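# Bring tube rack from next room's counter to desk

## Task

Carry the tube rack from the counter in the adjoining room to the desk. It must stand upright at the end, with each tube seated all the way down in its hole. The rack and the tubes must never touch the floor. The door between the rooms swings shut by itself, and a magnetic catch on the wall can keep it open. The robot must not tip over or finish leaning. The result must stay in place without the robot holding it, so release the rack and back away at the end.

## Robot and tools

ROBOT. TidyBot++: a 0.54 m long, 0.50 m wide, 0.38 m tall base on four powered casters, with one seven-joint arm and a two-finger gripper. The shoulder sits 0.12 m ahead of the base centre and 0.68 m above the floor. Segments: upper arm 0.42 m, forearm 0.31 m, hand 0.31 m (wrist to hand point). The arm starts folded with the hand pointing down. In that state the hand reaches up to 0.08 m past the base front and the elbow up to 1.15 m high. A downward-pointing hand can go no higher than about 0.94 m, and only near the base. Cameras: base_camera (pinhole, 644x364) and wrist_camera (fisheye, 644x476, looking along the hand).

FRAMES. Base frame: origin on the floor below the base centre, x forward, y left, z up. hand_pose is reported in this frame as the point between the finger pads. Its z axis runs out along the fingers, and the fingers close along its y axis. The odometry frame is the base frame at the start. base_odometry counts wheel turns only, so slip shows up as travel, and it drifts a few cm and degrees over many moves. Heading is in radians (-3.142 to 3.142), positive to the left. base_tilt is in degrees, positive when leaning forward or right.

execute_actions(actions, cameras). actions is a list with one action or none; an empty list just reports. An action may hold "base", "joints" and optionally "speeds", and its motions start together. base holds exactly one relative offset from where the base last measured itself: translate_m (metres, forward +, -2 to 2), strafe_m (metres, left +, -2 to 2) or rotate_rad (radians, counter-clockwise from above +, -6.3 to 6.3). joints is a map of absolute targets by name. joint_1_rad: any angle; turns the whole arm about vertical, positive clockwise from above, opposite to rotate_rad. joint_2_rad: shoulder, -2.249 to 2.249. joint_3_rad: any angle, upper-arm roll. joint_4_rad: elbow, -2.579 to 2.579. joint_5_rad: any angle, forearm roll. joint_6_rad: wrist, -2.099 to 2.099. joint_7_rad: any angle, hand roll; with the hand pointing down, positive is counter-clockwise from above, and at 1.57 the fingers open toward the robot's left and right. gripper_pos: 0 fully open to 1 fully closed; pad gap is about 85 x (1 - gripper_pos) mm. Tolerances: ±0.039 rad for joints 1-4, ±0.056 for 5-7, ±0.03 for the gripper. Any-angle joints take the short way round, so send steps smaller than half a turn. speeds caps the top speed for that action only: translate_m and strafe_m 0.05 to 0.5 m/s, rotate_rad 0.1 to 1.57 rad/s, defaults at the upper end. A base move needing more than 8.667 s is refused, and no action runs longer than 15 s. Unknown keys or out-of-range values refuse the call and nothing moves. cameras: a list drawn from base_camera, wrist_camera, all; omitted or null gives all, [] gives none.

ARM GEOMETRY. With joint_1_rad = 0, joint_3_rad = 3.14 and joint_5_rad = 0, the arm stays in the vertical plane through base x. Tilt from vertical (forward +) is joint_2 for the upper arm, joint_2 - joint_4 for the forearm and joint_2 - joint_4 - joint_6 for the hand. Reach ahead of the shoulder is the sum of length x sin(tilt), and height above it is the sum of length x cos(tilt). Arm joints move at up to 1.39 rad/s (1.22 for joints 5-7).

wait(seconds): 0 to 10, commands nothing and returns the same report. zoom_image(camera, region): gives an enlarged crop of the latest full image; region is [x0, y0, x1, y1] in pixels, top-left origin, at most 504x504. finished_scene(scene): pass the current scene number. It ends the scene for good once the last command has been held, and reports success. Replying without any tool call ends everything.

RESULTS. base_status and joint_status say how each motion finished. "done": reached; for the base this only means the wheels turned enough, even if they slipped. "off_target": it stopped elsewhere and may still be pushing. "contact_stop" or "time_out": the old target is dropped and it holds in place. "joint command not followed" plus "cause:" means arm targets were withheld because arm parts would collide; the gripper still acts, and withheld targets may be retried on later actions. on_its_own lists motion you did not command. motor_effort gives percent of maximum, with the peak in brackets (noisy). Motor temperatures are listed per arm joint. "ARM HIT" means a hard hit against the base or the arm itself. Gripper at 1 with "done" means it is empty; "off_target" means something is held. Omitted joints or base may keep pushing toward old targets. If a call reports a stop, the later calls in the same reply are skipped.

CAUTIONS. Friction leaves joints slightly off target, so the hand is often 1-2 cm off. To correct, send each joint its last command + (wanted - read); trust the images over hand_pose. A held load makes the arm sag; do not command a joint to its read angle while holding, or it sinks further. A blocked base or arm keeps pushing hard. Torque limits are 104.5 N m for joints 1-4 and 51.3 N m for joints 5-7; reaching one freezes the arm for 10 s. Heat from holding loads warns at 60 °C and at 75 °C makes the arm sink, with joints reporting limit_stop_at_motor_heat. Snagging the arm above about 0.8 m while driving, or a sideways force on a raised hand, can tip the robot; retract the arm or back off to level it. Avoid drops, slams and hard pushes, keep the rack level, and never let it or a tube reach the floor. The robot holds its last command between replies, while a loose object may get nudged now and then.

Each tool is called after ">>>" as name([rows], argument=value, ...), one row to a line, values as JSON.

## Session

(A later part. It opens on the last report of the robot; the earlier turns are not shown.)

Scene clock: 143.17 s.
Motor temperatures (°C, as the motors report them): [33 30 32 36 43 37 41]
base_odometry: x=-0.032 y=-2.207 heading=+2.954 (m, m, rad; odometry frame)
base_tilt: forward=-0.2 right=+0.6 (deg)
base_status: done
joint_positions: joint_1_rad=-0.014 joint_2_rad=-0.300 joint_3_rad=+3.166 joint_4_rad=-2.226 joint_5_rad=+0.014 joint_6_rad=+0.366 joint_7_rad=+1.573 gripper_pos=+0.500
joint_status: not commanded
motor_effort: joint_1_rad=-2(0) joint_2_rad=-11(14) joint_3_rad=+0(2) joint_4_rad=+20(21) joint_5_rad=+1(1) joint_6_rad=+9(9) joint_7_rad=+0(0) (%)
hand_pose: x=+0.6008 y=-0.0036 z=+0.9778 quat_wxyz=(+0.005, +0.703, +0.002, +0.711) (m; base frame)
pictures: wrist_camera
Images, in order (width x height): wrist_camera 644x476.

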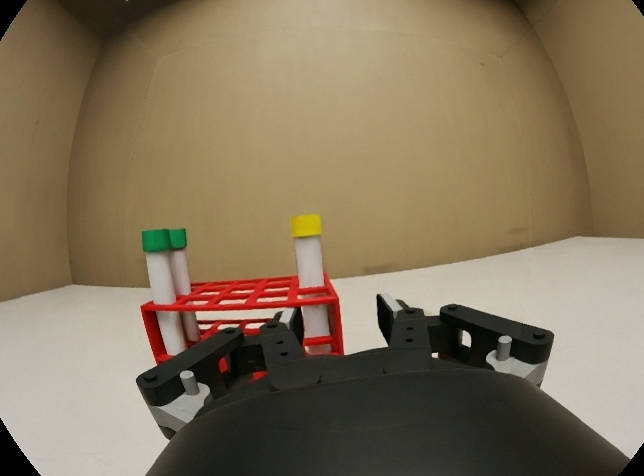

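>>> execute_actions([
  {"joints":{"joint_4_rad":-2.25}},
], cameras=["wrist_camera"])

>>> zoom_image(camera="wrist_camera", region=[160, 150, 460, 380])

Scene clock: 150.17 s.
Motor temperatures (°C, as the motors report them): [33 30 32 36 43 37 41]
base_odometry: x=-0.032 y=-2.207 heading=+2.954 (m, m, rad; odometry frame)
base_tilt: forward=-0.2 right=+0.6 (deg)
base_status: not commanded
joint_positions: joint_1_rad=-0.014 joint_2_rad=-0.300 joint_3_rad=+3.166 joint_4_rad=-2.244 joint_5_rad=+0.014 joint_6_rad=+0.366 joint_7_rad=+1.573 gripper_pos=+0.500
joint_status: all done
motor_effort: joint_1_rad=-1(0) joint_2_rad=-9(12) joint_3_rad=+1(1) joint_4_rad=+18(22) joint_5_rad=+2(1) joint_6_rad=+7(10) joint_7_rad=+0(0) (%)
hand_pose: x=+0.5989 y=-0.0035 z=+0.9673 quat_wxyz=(+0.004, +0.709, +0.002, +0.705) (m; base frame)
pictures: wrist_camera
Images, in order (width x height): wrist_camera 644x476.

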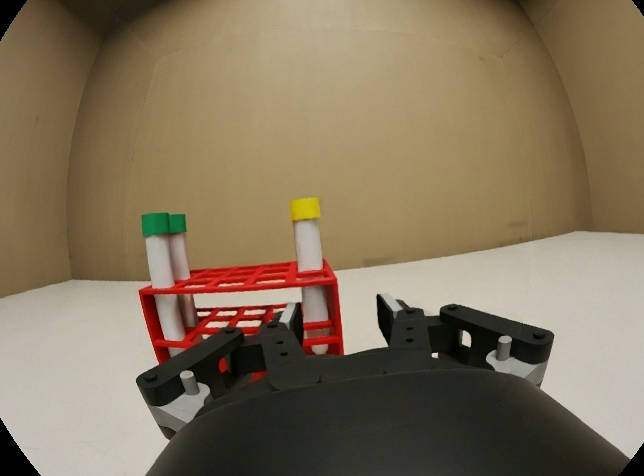

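Region (160, 150, 460, 380) of wrist_camera's 644x476 image, scaled by 1.680; it fills the top 386 rows of this view, and the rest is white.

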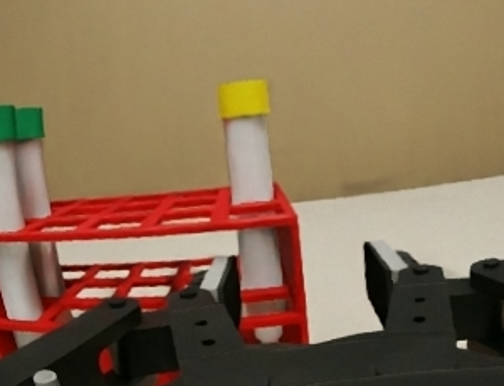

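>>> execute_actions([
  {"joints":{"joint_6_rad":0.415,"gripper_pos":0.7}},
], cameras=[])

>>> execute_actions([
  {"base":{"translate_m":0.02},"speeds":{"translate_m":0.05}},
], cameras=["wrist_camera"])

>>> zoom_image(camera="wrist_camera", region=[160, 150, 460, 380])

Scene clock: 157.70 s.
Motor temperatures (°C, as the motors report them): [33 30 32 36 43 36 41]
base_odometry: x=-0.032 y=-2.207 heading=+2.954 (m, m, rad; odometry frame)
base_tilt: forward=-0.2 right=+0.6 (deg)
base_status: not commanded
joint_positions: joint_1_rad=-0.014 joint_2_rad=-0.300 joint_3_rad=+3.166 joint_4_rad=-2.244 joint_5_rad=+0.014 joint_6_rad=+0.378 joint_7_rad=+1.573 gripper_pos=+0.700
joint_status: all done
motor_effort: joint_1_rad=-1(1) joint_2_rad=-11(11) joint_3_rad=+1(1) joint_4_rad=+20(20) joint_5_rad=+1(2) joint_6_rad=+9(9) joint_7_rad=+0(0) (%)
hand_pose: x=+0.5989 y=-0.0035 z=+0.9709 quat_wxyz=(+0.004, +0.705, +0.002, +0.709) (m; base frame)
pictures: none
No camera images: the call's "cameras" was empty. Leave "cameras" out to get every camera's image.

Scene clock: 158.57 s.
Motor temperatures (°C, as the motors report them): [33 30 32 36 43 37 41]
base_odometry: x=-0.051 y=-2.203 heading=+2.954 (m, m, rad; odometry frame)
base_tilt: forward=-0.2 right=+0.6 (deg)
base_status: done
joint_positions: joint_1_rad=-0.014 joint_2_rad=-0.300 joint_3_rad=+3.166 joint_4_rad=-2.244 joint_5_rad=+0.014 joint_6_rad=+0.378 joint_7_rad=+1.573 gripper_pos=+0.700
joint_status: not commanded
motor_effort: joint_1_rad=-1(2) joint_2_rad=-11(14) joint_3_rad=+1(2) joint_4_rad=+19(20) joint_5_rad=+1(1) joint_6_rad=+9(9) joint_7_rad=-1(0) (%)
hand_pose: x=+0.5989 y=-0.0035 z=+0.9709 quat_wxyz=(+0.004, +0.705, +0.002, +0.709) (m; base frame)
pictures: wrist_camera
Images, in order (width x height): wrist_camera 644x476.

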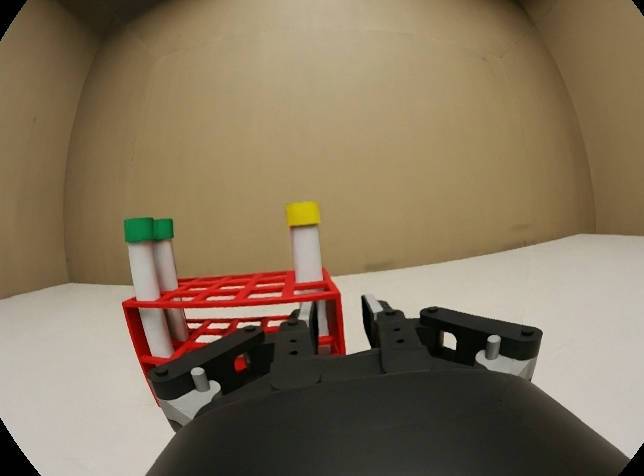

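Region (160, 150, 460, 380) of wrist_camera's 644x476 image, scaled by 1.680; it fills the top 386 rows of this view, and the rest is white.

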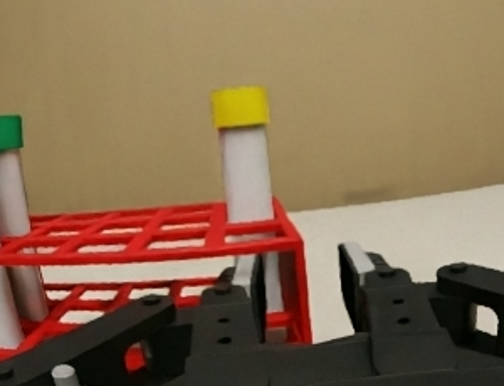

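>>> execute_actions([
  {"base":{"translate_m":0.006},"speeds":{"translate_m":0.05}},
], cameras=[])

>>> execute_actions([
  {"joints":{"gripper_pos":1}},
], cameras=["wrist_camera"])

>>> execute_actions([
  {"joints":{"joint_4_rad":-2.12,"joint_6_rad":0.24}},
], cameras=["wrist_camera"])

Scene clock: 162.73 s.
Motor temperatures (°C, as the motors report them): [33 30 32 36 43 37 41]
base_odometry: x=-0.057 y=-2.202 heading=+2.954 (m, m, rad; odometry frame)
base_tilt: forward=-0.2 right=+0.6 (deg)
base_status: done
joint_positions: joint_1_rad=-0.014 joint_2_rad=-0.300 joint_3_rad=+3.166 joint_4_rad=-2.244 joint_5_rad=+0.014 joint_6_rad=+0.378 joint_7_rad=+1.573 gripper_pos=+0.700
joint_status: not commanded
motor_effort: joint_1_rad=-1(1) joint_2_rad=-11(15) joint_3_rad=+1(1) joint_4_rad=+20(20) joint_5_rad=+1(2) joint_6_rad=+9(9) joint_7_rad=+0(0) (%)
hand_pose: x=+0.5989 y=-0.0035 z=+0.9708 quat_wxyz=(+0.004, +0.705, +0.002, +0.709) (m; base frame)
pictures: none
No camera images: the call's "cameras" was empty. Leave "cameras" out to get every camera's image.

Scene clock: 163.43 s.
Motor temperatures (°C, as the motors report them): [33 30 32 36 43 37 41]
base_odometry: x=-0.057 y=-2.202 heading=+2.954 (m, m, rad; odometry frame)
base_tilt: forward=-0.2 right=+0.6 (deg)
base_status: not commanded
joint_positions: joint_1_rad=-0.014 joint_2_rad=-0.300 joint_3_rad=+3.166 joint_4_rad=-2.244 joint_5_rad=+0.014 joint_6_rad=+0.378 joint_7_rad=+1.573 gripper_pos=+0.982
joint_status: all done
motor_effort: joint_1_rad=-1(2) joint_2_rad=-11(11) joint_3_rad=+1(0) joint_4_rad=+19(19) joint_5_rad=+2(2) joint_6_rad=+9(9) joint_7_rad=+0(1) (%)
hand_pose: x=+0.5989 y=-0.0036 z=+0.9709 quat_wxyz=(+0.004, +0.705, +0.002, +0.709) (m; base frame)
pictures: wrist_camera
Images, in order (width x height): wrist_camera 644x476.

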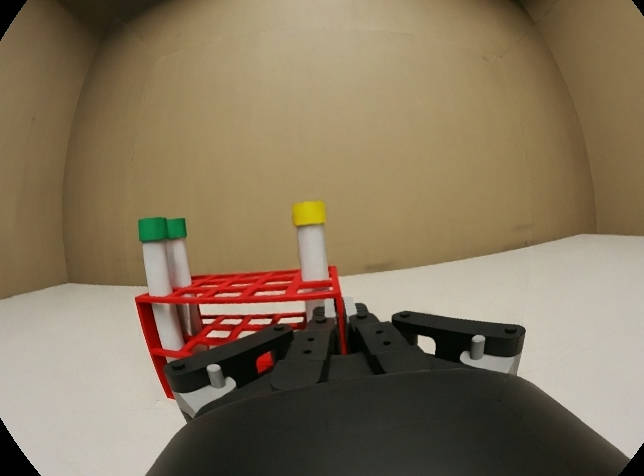

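Scene clock: 164.47 s.
Motor temperatures (°C, as the motors report them): [33 30 32 36 43 37 41]
base_odometry: x=-0.057 y=-2.202 heading=+2.954 (m, m, rad; odometry frame)
base_tilt: forward=-0.2 right=+0.6 (deg)
base_status: not commanded
joint_positions: joint_1_rad=-0.014 joint_2_rad=-0.300 joint_3_rad=+3.166 joint_4_rad=-2.129 joint_5_rad=+0.014 joint_6_rad=+0.274 joint_7_rad=+1.573 gripper_pos=+0.982
joint_status: all done
motor_effort: joint_1_rad=-1(2) joint_2_rad=-13(13) joint_3_rad=+0(1) joint_4_rad=+21(21) joint_5_rad=+1(2) joint_6_rad=+10(10) joint_7_rad=+0(0) (%)
hand_pose: x=+0.6101 y=-0.0044 z=+1.0085 quat_wxyz=(+0.005, +0.701, +0.001, +0.713) (m; base frame)
pictures: wrist_camera
Images, in order (width x height): wrist_camera 644x476.

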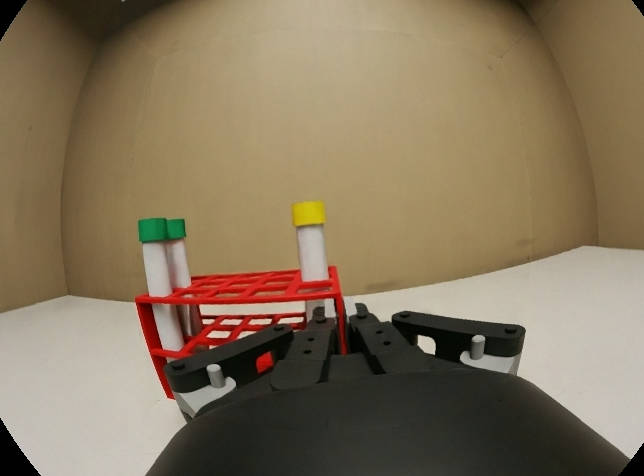

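>>> execute_actions([
  {"base":{"translate_m":-2.0},"speeds":{"translate_m":0.4}},
], cameras=[])

>>> execute_actions([
  {"base":{"rotate_rad":-1.57},"speeds":{"rotate_rad":0.6}},
])

Scene clock: 175.73 s.
Motor temperatures (°C, as the motors report them): [33 30 32 36 43 37 41]
base_odometry: x=+1.908 y=-2.575 heading=+2.954 (m, m, rad; odometry frame)
base_tilt: forward=-0.3 right=+0.6 (deg)
base_status: done
joint_positions: joint_1_rad=-0.014 joint_2_rad=-0.297 joint_3_rad=+3.166 joint_4_rad=-2.129 joint_5_rad=+0.014 joint_6_rad=+0.272 joint_7_rad=+1.573 gripper_pos=+0.982
joint_status: not commanded
motor_effort: joint_1_rad=-1(0) joint_2_rad=-12(16) joint_3_rad=+1(3) joint_4_rad=+22(22) joint_5_rad=+1(1) joint_6_rad=+10(10) joint_7_rad=-1(0) (%)
hand_pose: x=+0.6112 y=-0.0045 z=+1.0062 quat_wxyz=(+0.005, +0.703, +0.001, +0.711) (m; base frame)
pictures: none
No camera images: the call's "cameras" was empty. Leave "cameras" out to get every camera's image.

Scene clock: 179.10 s.
Motor temperatures (°C, as the motors report them): [33 30 32 36 43 37 41]
base_odometry: x=+1.908 y=-2.575 heading=+1.384 (m, m, rad; odometry frame)
base_tilt: forward=-0.2 right=+0.6 (deg)
base_status: done
joint_positions: joint_1_rad=-0.012 joint_2_rad=-0.297 joint_3_rad=+3.166 joint_4_rad=-2.129 joint_5_rad=+0.014 joint_6_rad=+0.272 joint_7_rad=+1.573 gripper_pos=+0.982
joint_status: not commanded
motor_effort: joint_1_rad=-1(1) joint_2_rad=-12(13) joint_3_rad=+1(3) joint_4_rad=+21(21) joint_5_rad=+2(1) joint_6_rad=+10(10) joint_7_rad=+0(0) (%)
hand_pose: x=+0.6111 y=-0.0052 z=+1.0062 quat_wxyz=(+0.006, +0.703, +0.001, +0.711) (m; base frame)
pictures: base_camera, wrist_camera
Images, in order (width x height): base_camera 644x364, wrist_camera 644x476.

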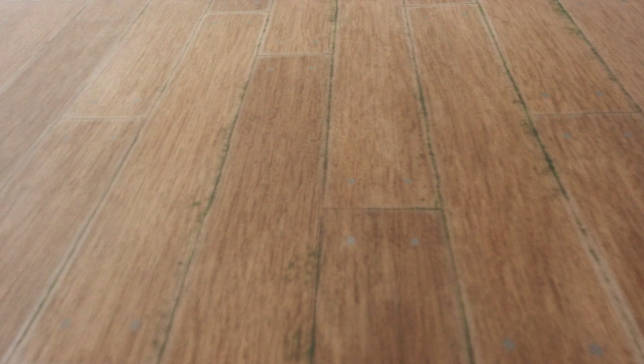

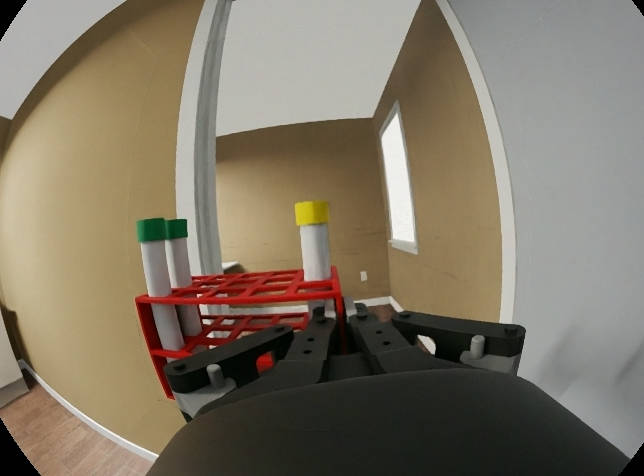

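>>> execute_actions([
  {"base":{"strafe_m":-0.12},"speeds":{"strafe_m":0.2}},
], cameras=[])

>>> execute_actions([
  {"base":{"translate_m":0.4},"speeds":{"translate_m":0.4}},
])

Scene clock: 184.40 s.
Motor temperatures (°C, as the motors report them): [33 30 32 36 43 37 41]
base_odometry: x=+2.026 y=-2.597 heading=+1.383 (m, m, rad; odometry frame)
base_tilt: forward=-0.2 right=+0.6 (deg)
base_status: done
joint_positions: joint_1_rad=-0.012 joint_2_rad=-0.297 joint_3_rad=+3.166 joint_4_rad=-2.129 joint_5_rad=+0.014 joint_6_rad=+0.272 joint_7_rad=+1.573 gripper_pos=+0.982
joint_status: not commanded
motor_effort: joint_1_rad=-1(1) joint_2_rad=-13(12) joint_3_rad=+1(4) joint_4_rad=+21(21) joint_5_rad=+1(1) joint_6_rad=+10(10) joint_7_rad=+0(1) (%)
hand_pose: x=+0.6111 y=-0.0052 z=+1.0062 quat_wxyz=(+0.006, +0.703, +0.001, +0.711) (m; base frame)
pictures: none
No camera images: the call's "cameras" was empty. Leave "cameras" out to get every camera's image.

Scene clock: 186.57 s.
Motor temperatures (°C, as the motors report them): [33 30 32 36 43 37 41]
base_odometry: x=+2.101 y=-2.204 heading=+1.383 (m, m, rad; odometry frame)
base_tilt: forward=-0.2 right=+0.6 (deg)
base_status: done
joint_positions: joint_1_rad=-0.012 joint_2_rad=-0.297 joint_3_rad=+3.166 joint_4_rad=-2.129 joint_5_rad=+0.014 joint_6_rad=+0.272 joint_7_rad=+1.573 gripper_pos=+0.982
joint_status: not commanded
motor_effort: joint_1_rad=-1(2) joint_2_rad=-14(16) joint_3_rad=+1(1) joint_4_rad=+21(22) joint_5_rad=+1(1) joint_6_rad=+10(11) joint_7_rad=-1(1) (%)
hand_pose: x=+0.6112 y=-0.0052 z=+1.0061 quat_wxyz=(+0.006, +0.704, +0.001, +0.711) (m; base frame)
pictures: base_camera, wrist_camera
Images, in order (width x height): base_camera 644x364, wrist_camera 644x476.

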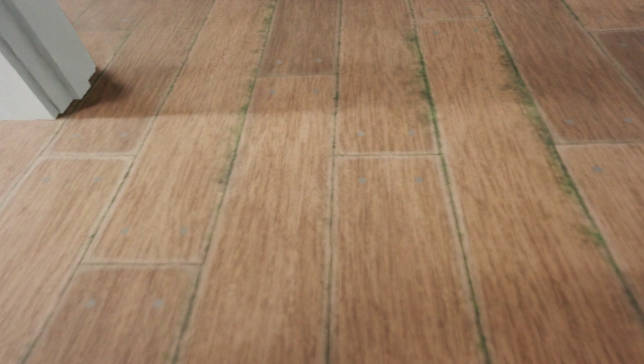

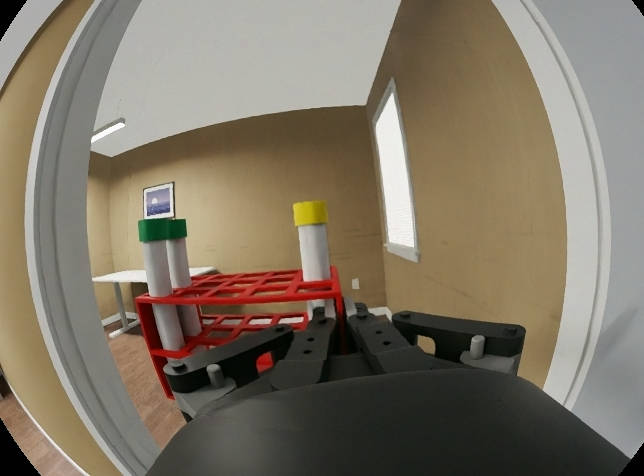

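>>> execute_actions([
  {"base":{"translate_m":1.4},"speeds":{"translate_m":0.4}},
], cameras=[])

>>> execute_actions([
  {"base":{"strafe_m":1.6},"speeds":{"strafe_m":0.4}},
])

Scene clock: 195.17 s.
Motor temperatures (°C, as the motors report them): [33 30 32 36 43 36 41]
base_odometry: x=+2.362 y=-0.828 heading=+1.383 (m, m, rad; odometry frame)
base_tilt: forward=-0.2 right=+0.6 (deg)
base_status: done
joint_positions: joint_1_rad=-0.012 joint_2_rad=-0.297 joint_3_rad=+3.166 joint_4_rad=-2.129 joint_5_rad=+0.014 joint_6_rad=+0.271 joint_7_rad=+1.573 gripper_pos=+0.982
joint_status: not commanded
motor_effort: joint_1_rad=-1(2) joint_2_rad=-12(15) joint_3_rad=+0(2) joint_4_rad=+21(22) joint_5_rad=+1(1) joint_6_rad=+10(11) joint_7_rad=-1(1) (%)
hand_pose: x=+0.6112 y=-0.0052 z=+1.0059 quat_wxyz=(+0.006, +0.704, +0.001, +0.710) (m; base frame)
pictures: none
No camera images: the call's "cameras" was empty. Leave "cameras" out to get every camera's image.

Scene clock: 200.33 s.
Motor temperatures (°C, as the motors report them): [33 30 32 36 43 36 41]
base_odometry: x=+0.790 y=-0.529 heading=+1.383 (m, m, rad; odometry frame)
base_tilt: forward=-0.3 right=+0.6 (deg)
base_status: done
joint_positions: joint_1_rad=-0.012 joint_2_rad=-0.297 joint_3_rad=+3.166 joint_4_rad=-2.129 joint_5_rad=+0.014 joint_6_rad=+0.271 joint_7_rad=+1.573 gripper_pos=+0.982
joint_status: not commanded
motor_effort: joint_1_rad=-1(0) joint_2_rad=-12(13) joint_3_rad=+1(3) joint_4_rad=+21(21) joint_5_rad=+1(1) joint_6_rad=+10(11) joint_7_rad=-1(1) (%)
hand_pose: x=+0.6112 y=-0.0052 z=+1.0059 quat_wxyz=(+0.006, +0.704, +0.001, +0.710) (m; base frame)
pictures: base_camera, wrist_camera
Images, in order (width x height): base_camera 644x364, wrist_camera 644x476.

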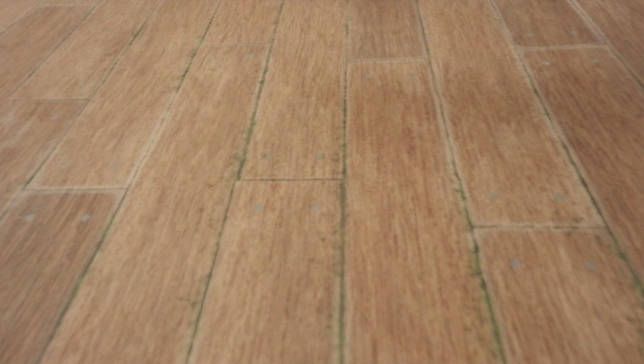

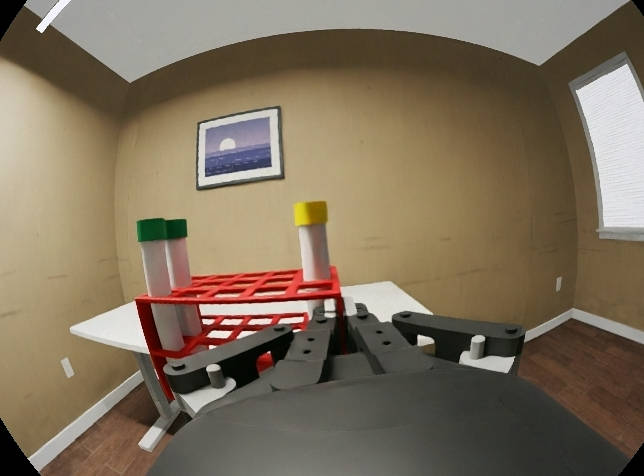

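>>> execute_actions([
  {"base":{"strafe_m":0.2},"speeds":{"strafe_m":0.3},"joints":{"joint_2_rad":-0.15,"joint_4_rad":-2.25,"joint_6_rad":0.57}},
], cameras=[])

>>> execute_actions([
  {"base":{"translate_m":0.35},"speeds":{"translate_m":0.3},"joints":{"joint_2_rad":0,"joint_4_rad":-2.36,"joint_6_rad":0.83}},
])

Scene clock: 207.53 s.
Motor temperatures (°C, as the motors report them): [33 30 32 36 43 36 41]
base_odometry: x=+0.594 y=-0.491 heading=+1.383 (m, m, rad; odometry frame)
base_tilt: forward=-0.3 right=+0.6 (deg)
base_status: done
joint_positions: joint_1_rad=-0.012 joint_2_rad=-0.155 joint_3_rad=+3.166 joint_4_rad=-2.252 joint_5_rad=+0.014 joint_6_rad=+0.521 joint_7_rad=+1.573 gripper_pos=+0.982
joint_status: all done
motor_effort: joint_1_rad=+0(1) joint_2_rad=-17(19) joint_3_rad=+1(3) joint_4_rad=+20(23) joint_5_rad=+1(1) joint_6_rad=+10(11) joint_7_rad=-1(1) (%)
hand_pose: x=+0.6374 y=-0.0034 z=+0.9382 quat_wxyz=(+0.005, +0.709, +0.002, +0.705) (m; base frame)
pictures: none
No camera images: the call's "cameras" was empty. Leave "cameras" out to get every camera's image.

Scene clock: 209.67 s.
Motor temperatures (°C, as the motors report them): [33 31 32 36 43 37 41]
base_odometry: x=+0.659 y=-0.147 heading=+1.383 (m, m, rad; odometry frame)
base_tilt: forward=-0.2 right=+0.6 (deg)
base_status: done
joint_positions: joint_1_rad=-0.012 joint_2_rad=-0.007 joint_3_rad=+3.166 joint_4_rad=-2.361 joint_5_rad=+0.014 joint_6_rad=+0.781 joint_7_rad=+1.573 gripper_pos=+0.982
joint_status: all done
motor_effort: joint_1_rad=+0(1) joint_2_rad=-19(22) joint_3_rad=+1(1) joint_4_rad=+17(21) joint_5_rad=+1(1) joint_6_rad=+10(11) joint_7_rad=-1(0) (%)
hand_pose: x=+0.6505 y=-0.0019 z=+0.8801 quat_wxyz=(+0.005, +0.708, +0.004, +0.706) (m; base frame)
pictures: base_camera, wrist_camera
Images, in order (width x height): base_camera 644x364, wrist_camera 644x476.

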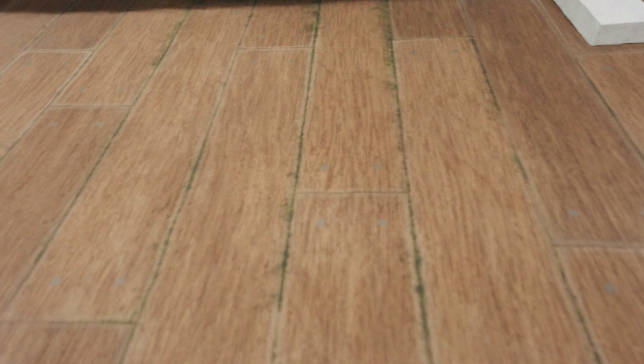

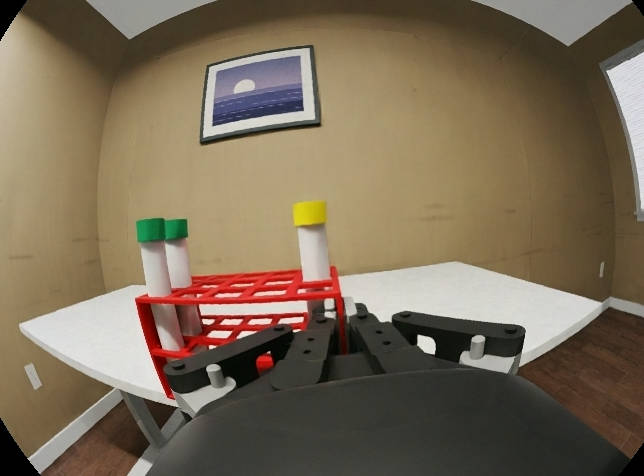

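>>> execute_actions([
  {"base":{"translate_m":0.36},"speeds":{"translate_m":0.25}},
], cameras=["wrist_camera"])

>>> execute_actions([
  {"joints":{"joint_2_rad":0.15,"joint_6_rad":0.985}},
], cameras=[])

>>> execute_actions([
  {"joints":{"joint_2_rad":0.21,"joint_6_rad":1.045}},
], cameras=["wrist_camera"])

Scene clock: 218.93 s.
Motor temperatures (°C, as the motors report them): [33 31 32 36 43 37 41]
base_odometry: x=+0.726 y=+0.206 heading=+1.383 (m, m, rad; odometry frame)
base_tilt: forward=-0.2 right=+0.6 (deg)
base_status: done
joint_positions: joint_1_rad=-0.012 joint_2_rad=-0.006 joint_3_rad=+3.166 joint_4_rad=-2.362 joint_5_rad=+0.014 joint_6_rad=+0.782 joint_7_rad=+1.573 gripper_pos=+0.982
joint_status: not commanded
motor_effort: joint_1_rad=-1(0) joint_2_rad=-19(21) joint_3_rad=+0(2) joint_4_rad=+17(18) joint_5_rad=+1(1) joint_6_rad=+10(11) joint_7_rad=-1(1) (%)
hand_pose: x=+0.6505 y=-0.0019 z=+0.8796 quat_wxyz=(+0.005, +0.708, +0.004, +0.706) (m; base frame)
pictures: wrist_camera
Images, in order (width x height): wrist_camera 644x476.

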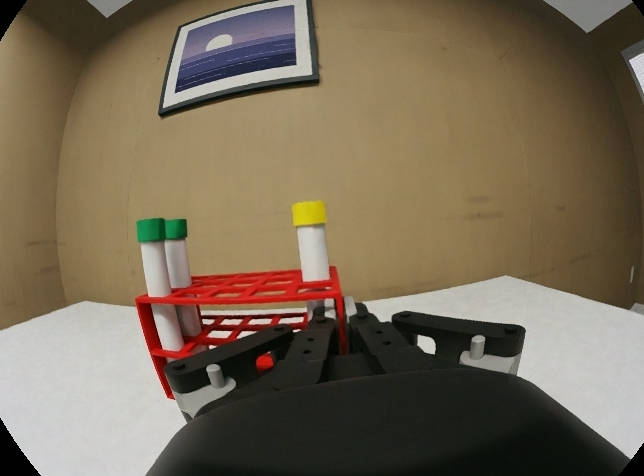

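Scene clock: 220.00 s.
Motor temperatures (°C, as the motors report them): [33 31 32 36 43 37 41]
base_odometry: x=+0.726 y=+0.206 heading=+1.383 (m, m, rad; odometry frame)
base_tilt: forward=-0.2 right=+0.6 (deg)
base_status: not commanded
joint_positions: joint_1_rad=-0.012 joint_2_rad=+0.141 joint_3_rad=+3.166 joint_4_rad=-2.362 joint_5_rad=+0.014 joint_6_rad=+0.935 joint_7_rad=+1.573 gripper_pos=+0.982
joint_status: all done
motor_effort: joint_1_rad=-1(1) joint_2_rad=-23(24) joint_3_rad=+0(1) joint_4_rad=+15(17) joint_5_rad=+2(2) joint_6_rad=+10(11) joint_7_rad=+0(1) (%)
hand_pose: x=+0.6772 y=-0.0011 z=+0.8469 quat_wxyz=(+0.005, +0.706, +0.005, +0.708) (m; base frame)
pictures: none
No camera images: the call's "cameras" was empty. Leave "cameras" out to get every camera's image.

Scene clock: 220.83 s.
Motor temperatures (°C, as the motors report them): [33 31 32 36 43 37 41]
base_odometry: x=+0.726 y=+0.206 heading=+1.383 (m, m, rad; odometry frame)
base_tilt: forward=-0.2 right=+0.6 (deg)
base_status: not commanded
joint_positions: joint_1_rad=-0.012 joint_2_rad=+0.196 joint_3_rad=+3.166 joint_4_rad=-2.362 joint_5_rad=+0.014 joint_6_rad=+0.997 joint_7_rad=+1.573 gripper_pos=+0.982
joint_status: all done
motor_effort: joint_1_rad=-1(1) joint_2_rad=-24(26) joint_3_rad=+1(0) joint_4_rad=+14(16) joint_5_rad=+1(1) joint_6_rad=+10(11) joint_7_rad=+0(0) (%)
hand_pose: x=+0.6859 y=-0.0007 z=+0.8350 quat_wxyz=(+0.005, +0.704, +0.005, +0.710) (m; base frame)
pictures: wrist_camera
Images, in order (width x height): wrist_camera 644x476.

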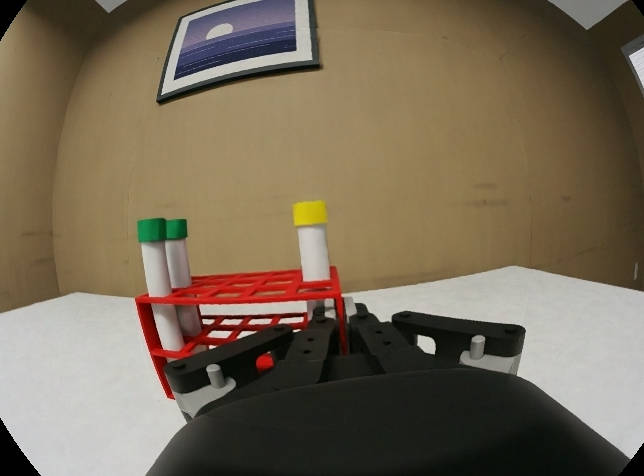

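>>> execute_actions([
  {"joints":{"joint_2_rad":0.26,"joint_6_rad":1.09}},
], cameras=[])

>>> execute_actions([
  {"joints":{"joint_2_rad":0.30,"joint_6_rad":1.13}},
], cameras=[])

Scene clock: 225.10 s.
Motor temperatures (°C, as the motors report them): [33 31 32 36 43 37 41]
base_odometry: x=+0.726 y=+0.206 heading=+1.383 (m, m, rad; odometry frame)
base_tilt: forward=-0.2 right=+0.6 (deg)
base_status: not commanded
joint_positions: joint_1_rad=-0.012 joint_2_rad=+0.246 joint_3_rad=+3.166 joint_4_rad=-2.362 joint_5_rad=+0.014 joint_6_rad=+1.041 joint_7_rad=+1.573 gripper_pos=+0.982
joint_status: all done
motor_effort: joint_1_rad=-1(1) joint_2_rad=-25(27) joint_3_rad=+1(0) joint_4_rad=+14(15) joint_5_rad=+2(1) joint_6_rad=+10(11) joint_7_rad=+0(1) (%)
hand_pose: x=+0.6930 y=-0.0005 z=+0.8206 quat_wxyz=(+0.005, +0.706, +0.006, +0.709) (m; base frame)
pictures: none
No camera images: the call's "cameras" was empty. Leave "cameras" out to get every camera's image.

Scene clock: 225.83 s.
Motor temperatures (°C, as the motors report them): [33 31 32 36 43 37 41]
base_odometry: x=+0.726 y=+0.206 heading=+1.383 (m, m, rad; odometry frame)
base_tilt: forward=-0.2 right=+0.6 (deg)
base_status: not commanded
joint_positions: joint_1_rad=-0.012 joint_2_rad=+0.285 joint_3_rad=+3.166 joint_4_rad=-2.362 joint_5_rad=+0.014 joint_6_rad=+1.082 joint_7_rad=+1.573 gripper_pos=+0.982
joint_status: all done
motor_effort: joint_1_rad=-1(1) joint_2_rad=-26(28) joint_3_rad=+0(0) joint_4_rad=+13(14) joint_5_rad=+1(1) joint_6_rad=+10(10) joint_7_rad=-1(0) (%)
hand_pose: x=+0.6982 y=-0.0002 z=+0.8108 quat_wxyz=(+0.005, +0.705, +0.006, +0.709) (m; base frame)
pictures: none
No camera images: the call's "cameras" was empty. Leave "cameras" out to get every camera's image.

>>> execute_actions([
  {"joints":{"joint_2_rad":0.34,"joint_6_rad":1.17}},
], cameras=[])

>>> execute_actions([
  {"joints":{"joint_2_rad":0.375,"joint_6_rad":1.205}},
], cameras=["wrist_camera"])

Scene clock: 230.57 s.
Motor temperatures (°C, as the motors report them): [33 31 32 36 43 37 41]
base_odometry: x=+0.726 y=+0.206 heading=+1.383 (m, m, rad; odometry frame)
base_tilt: forward=-0.2 right=+0.6 (deg)
base_status: not commanded
joint_positions: joint_1_rad=-0.012 joint_2_rad=+0.325 joint_3_rad=+3.166 joint_4_rad=-2.362 joint_5_rad=+0.014 joint_6_rad=+1.122 joint_7_rad=+1.573 gripper_pos=+0.982
joint_status: all done
motor_effort: joint_1_rad=+0(1) joint_2_rad=-27(29) joint_3_rad=+1(0) joint_4_rad=+12(14) joint_5_rad=+1(1) joint_6_rad=+10(11) joint_7_rad=+0(1) (%)
hand_pose: x=+0.7031 y=+0.0000 z=+0.7999 quat_wxyz=(+0.005, +0.705, +0.007, +0.709) (m; base frame)
pictures: none
No camera images: the call's "cameras" was empty. Leave "cameras" out to get every camera's image.

Scene clock: 231.30 s.
Motor temperatures (°C, as the motors report them): [33 31 32 36 43 37 41]
base_odometry: x=+0.726 y=+0.206 heading=+1.383 (m, m, rad; odometry frame)
base_tilt: forward=-0.2 right=+0.6 (deg)
base_status: not commanded
joint_positions: joint_1_rad=-0.012 joint_2_rad=+0.359 joint_3_rad=+3.166 joint_4_rad=-2.362 joint_5_rad=+0.014 joint_6_rad=+1.157 joint_7_rad=+1.573 gripper_pos=+0.982
joint_status: all done
motor_effort: joint_1_rad=-1(1) joint_2_rad=-28(30) joint_3_rad=+0(0) joint_4_rad=+12(13) joint_5_rad=+1(2) joint_6_rad=+10(11) joint_7_rad=+0(0) (%)
hand_pose: x=+0.7069 y=+0.0002 z=+0.7906 quat_wxyz=(+0.005, +0.705, +0.007, +0.709) (m; base frame)
pictures: wrist_camera
Images, in order (width x height): wrist_camera 644x476.

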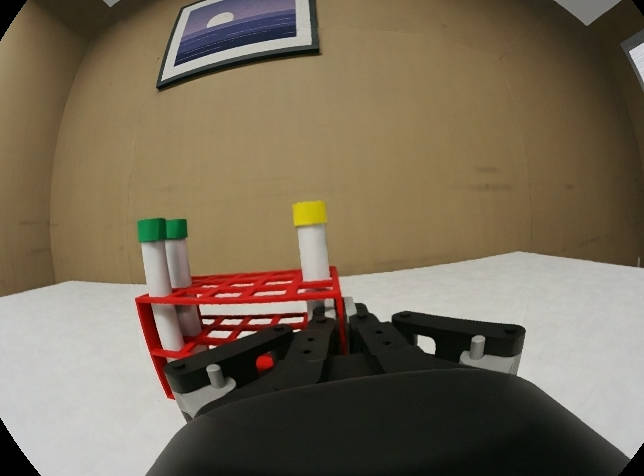

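>>> execute_actions([
  {"joints":{"joint_2_rad":0.41,"joint_6_rad":1.24}},
], cameras=[])

Scene clock: 233.70 s.
Motor temperatures (°C, as the motors report them): [33 31 32 36 43 37 41]
base_odometry: x=+0.726 y=+0.206 heading=+1.383 (m, m, rad; odometry frame)
base_tilt: forward=-0.2 right=+0.6 (deg)
base_status: not commanded
joint_positions: joint_1_rad=-0.012 joint_2_rad=+0.394 joint_3_rad=+3.166 joint_4_rad=-2.362 joint_5_rad=+0.014 joint_6_rad=+1.192 joint_7_rad=+1.573 gripper_pos=+0.982
joint_status: all done
motor_effort: joint_1_rad=+0(1) joint_2_rad=-30(30) joint_3_rad=+0(0) joint_4_rad=+12(12) joint_5_rad=+1(1) joint_6_rad=+10(11) joint_7_rad=+0(1) (%)
hand_pose: x=+0.7105 y=+0.0004 z=+0.7810 quat_wxyz=(+0.005, +0.705, +0.007, +0.709) (m; base frame)
pictures: none
No camera images: the call's "cameras" was empty. Leave "cameras" out to get every camera's image.

>>> execute_actions([
  {"joints":{"joint_2_rad":0.445,"joint_6_rad":1.275}},
], cameras=["wrist_camera"])

Scene clock: 236.70 s.
Motor temperatures (°C, as the motors report them): [33 31 32 36 43 37 41]
base_odometry: x=+0.726 y=+0.206 heading=+1.383 (m, m, rad; odometry frame)
base_tilt: forward=-0.2 right=+0.6 (deg)
base_status: not commanded
joint_positions: joint_1_rad=-0.012 joint_2_rad=+0.418 joint_3_rad=+3.166 joint_4_rad=-2.362 joint_5_rad=+0.014 joint_6_rad=+1.237 joint_7_rad=+1.573 gripper_pos=+0.982
joint_status: all done
motor_effort: joint_1_rad=-1(1) joint_2_rad=-28(30) joint_3_rad=+0(0) joint_4_rad=+11(12) joint_5_rad=+2(2) joint_6_rad=+9(10) joint_7_rad=+0(0) (%)
hand_pose: x=+0.7126 y=+0.0006 z=+0.7808 quat_wxyz=(+0.005, +0.697, +0.007, +0.717) (m; base frame)
pictures: wrist_camera
Images, in order (width x height): wrist_camera 644x476.

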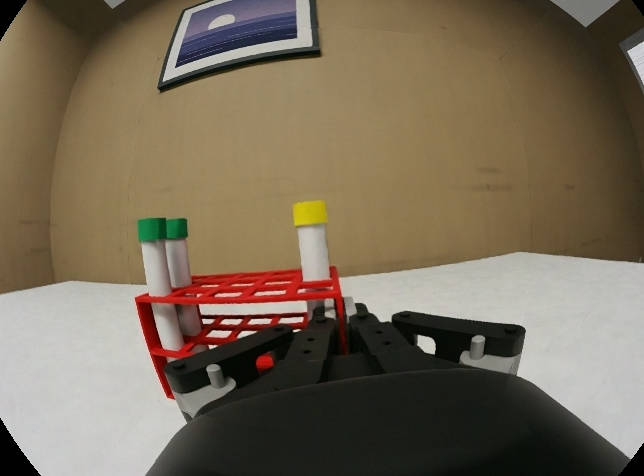

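Contact. Release.

>>> execute_actions([
  {"joints":{"joint_2_rad":0.42,"gripper_pos":0.75}},
], cameras=[])

>>> execute_actions([
  {"base":{"translate_m":-0.06},"speeds":{"translate_m":0.06}},
], cameras=["wrist_camera"])

Scene clock: 240.37 s.
Motor temperatures (°C, as the motors report them): [33 31 32 36 43 37 41]
base_odometry: x=+0.726 y=+0.206 heading=+1.383 (m, m, rad; odometry frame)
base_tilt: forward=-0.2 right=+0.6 (deg)
base_status: not commanded
joint_positions: joint_1_rad=-0.012 joint_2_rad=+0.418 joint_3_rad=+3.166 joint_4_rad=-2.362 joint_5_rad=+0.014 joint_6_rad=+1.237 joint_7_rad=+1.573 gripper_pos=+0.750
joint_status: all done
motor_effort: joint_1_rad=-1(1) joint_2_rad=-27(29) joint_3_rad=+0(0) joint_4_rad=+11(10) joint_5_rad=+1(2) joint_6_rad=+9(9) joint_7_rad=+0(0) (%)
hand_pose: x=+0.7126 y=+0.0006 z=+0.7808 quat_wxyz=(+0.005, +0.697, +0.007, +0.717) (m; base frame)
pictures: none
No camera images: the call's "cameras" was empty. Leave "cameras" out to get every camera's image.

Scene clock: 241.87 s.
Motor temperatures (°C, as the motors report them): [33 31 32 36 43 37 41]
base_odometry: x=+0.715 y=+0.147 heading=+1.383 (m, m, rad; odometry frame)
base_tilt: forward=-0.2 right=+0.6 (deg)
base_status: done
joint_positions: joint_1_rad=-0.012 joint_2_rad=+0.418 joint_3_rad=+3.166 joint_4_rad=-2.361 joint_5_rad=+0.014 joint_6_rad=+1.237 joint_7_rad=+1.573 gripper_pos=+0.750
joint_status: not commanded
motor_effort: joint_1_rad=-1(1) joint_2_rad=-28(30) joint_3_rad=+0(0) joint_4_rad=+11(12) joint_5_rad=+1(1) joint_6_rad=+9(9) joint_7_rad=+0(1) (%)
hand_pose: x=+0.7126 y=+0.0006 z=+0.7809 quat_wxyz=(+0.005, +0.697, +0.007, +0.717) (m; base frame)
pictures: wrist_camera
Images, in order (width x height): wrist_camera 644x476.

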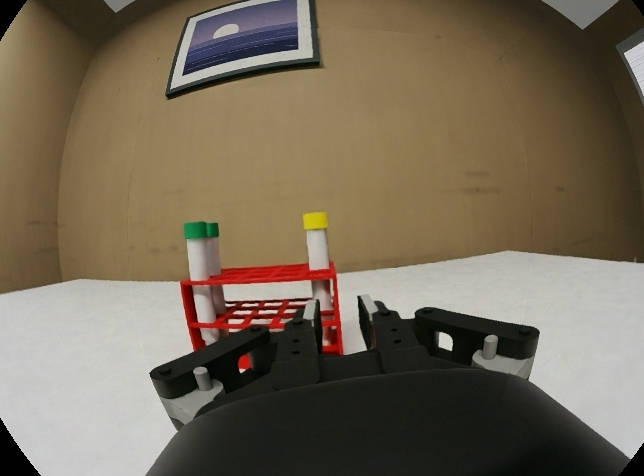

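>>> execute_actions([
  {"base":{"translate_m":-0.3}},
], cameras=["wrist_camera"])

>>> zoom_image(camera="wrist_camera", region=[230, 200, 390, 320])

Scene clock: 247.00 s.
Motor temperatures (°C, as the motors report them): [33 31 32 36 43 37 41]
base_odometry: x=+0.659 y=-0.148 heading=+1.383 (m, m, rad; odometry frame)
base_tilt: forward=-0.2 right=+0.6 (deg)
base_status: done
joint_positions: joint_1_rad=-0.012 joint_2_rad=+0.418 joint_3_rad=+3.166 joint_4_rad=-2.362 joint_5_rad=+0.014 joint_6_rad=+1.237 joint_7_rad=+1.573 gripper_pos=+0.750
joint_status: not commanded
motor_effort: joint_1_rad=-1(2) joint_2_rad=-28(31) joint_3_rad=+0(1) joint_4_rad=+11(12) joint_5_rad=+2(1) joint_6_rad=+9(10) joint_7_rad=+0(0) (%)
hand_pose: x=+0.7126 y=+0.0005 z=+0.7809 quat_wxyz=(+0.005, +0.697, +0.007, +0.717) (m; base frame)
pictures: wrist_camera
Images, in order (width x height): wrist_camera 644x476.

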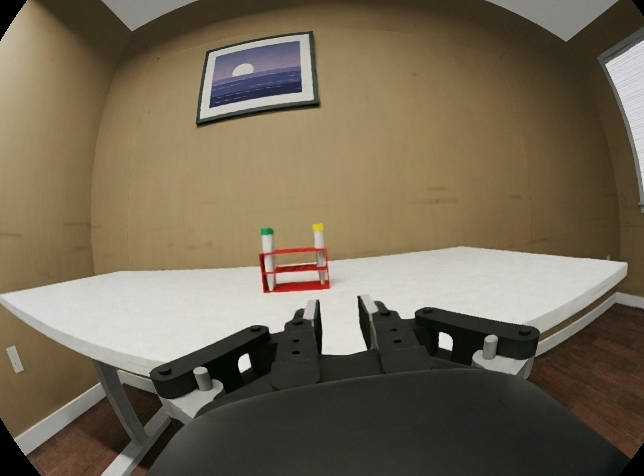

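Region (230, 200, 390, 320) of wrist_camera's 644x476 image, scaled by 3.150; it fills the top 378 rows of this view, and the rest is white.

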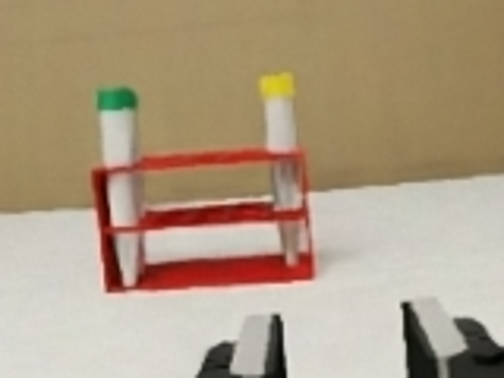

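>>> finished_scene(scene=1)

The scene is finished: the task was done.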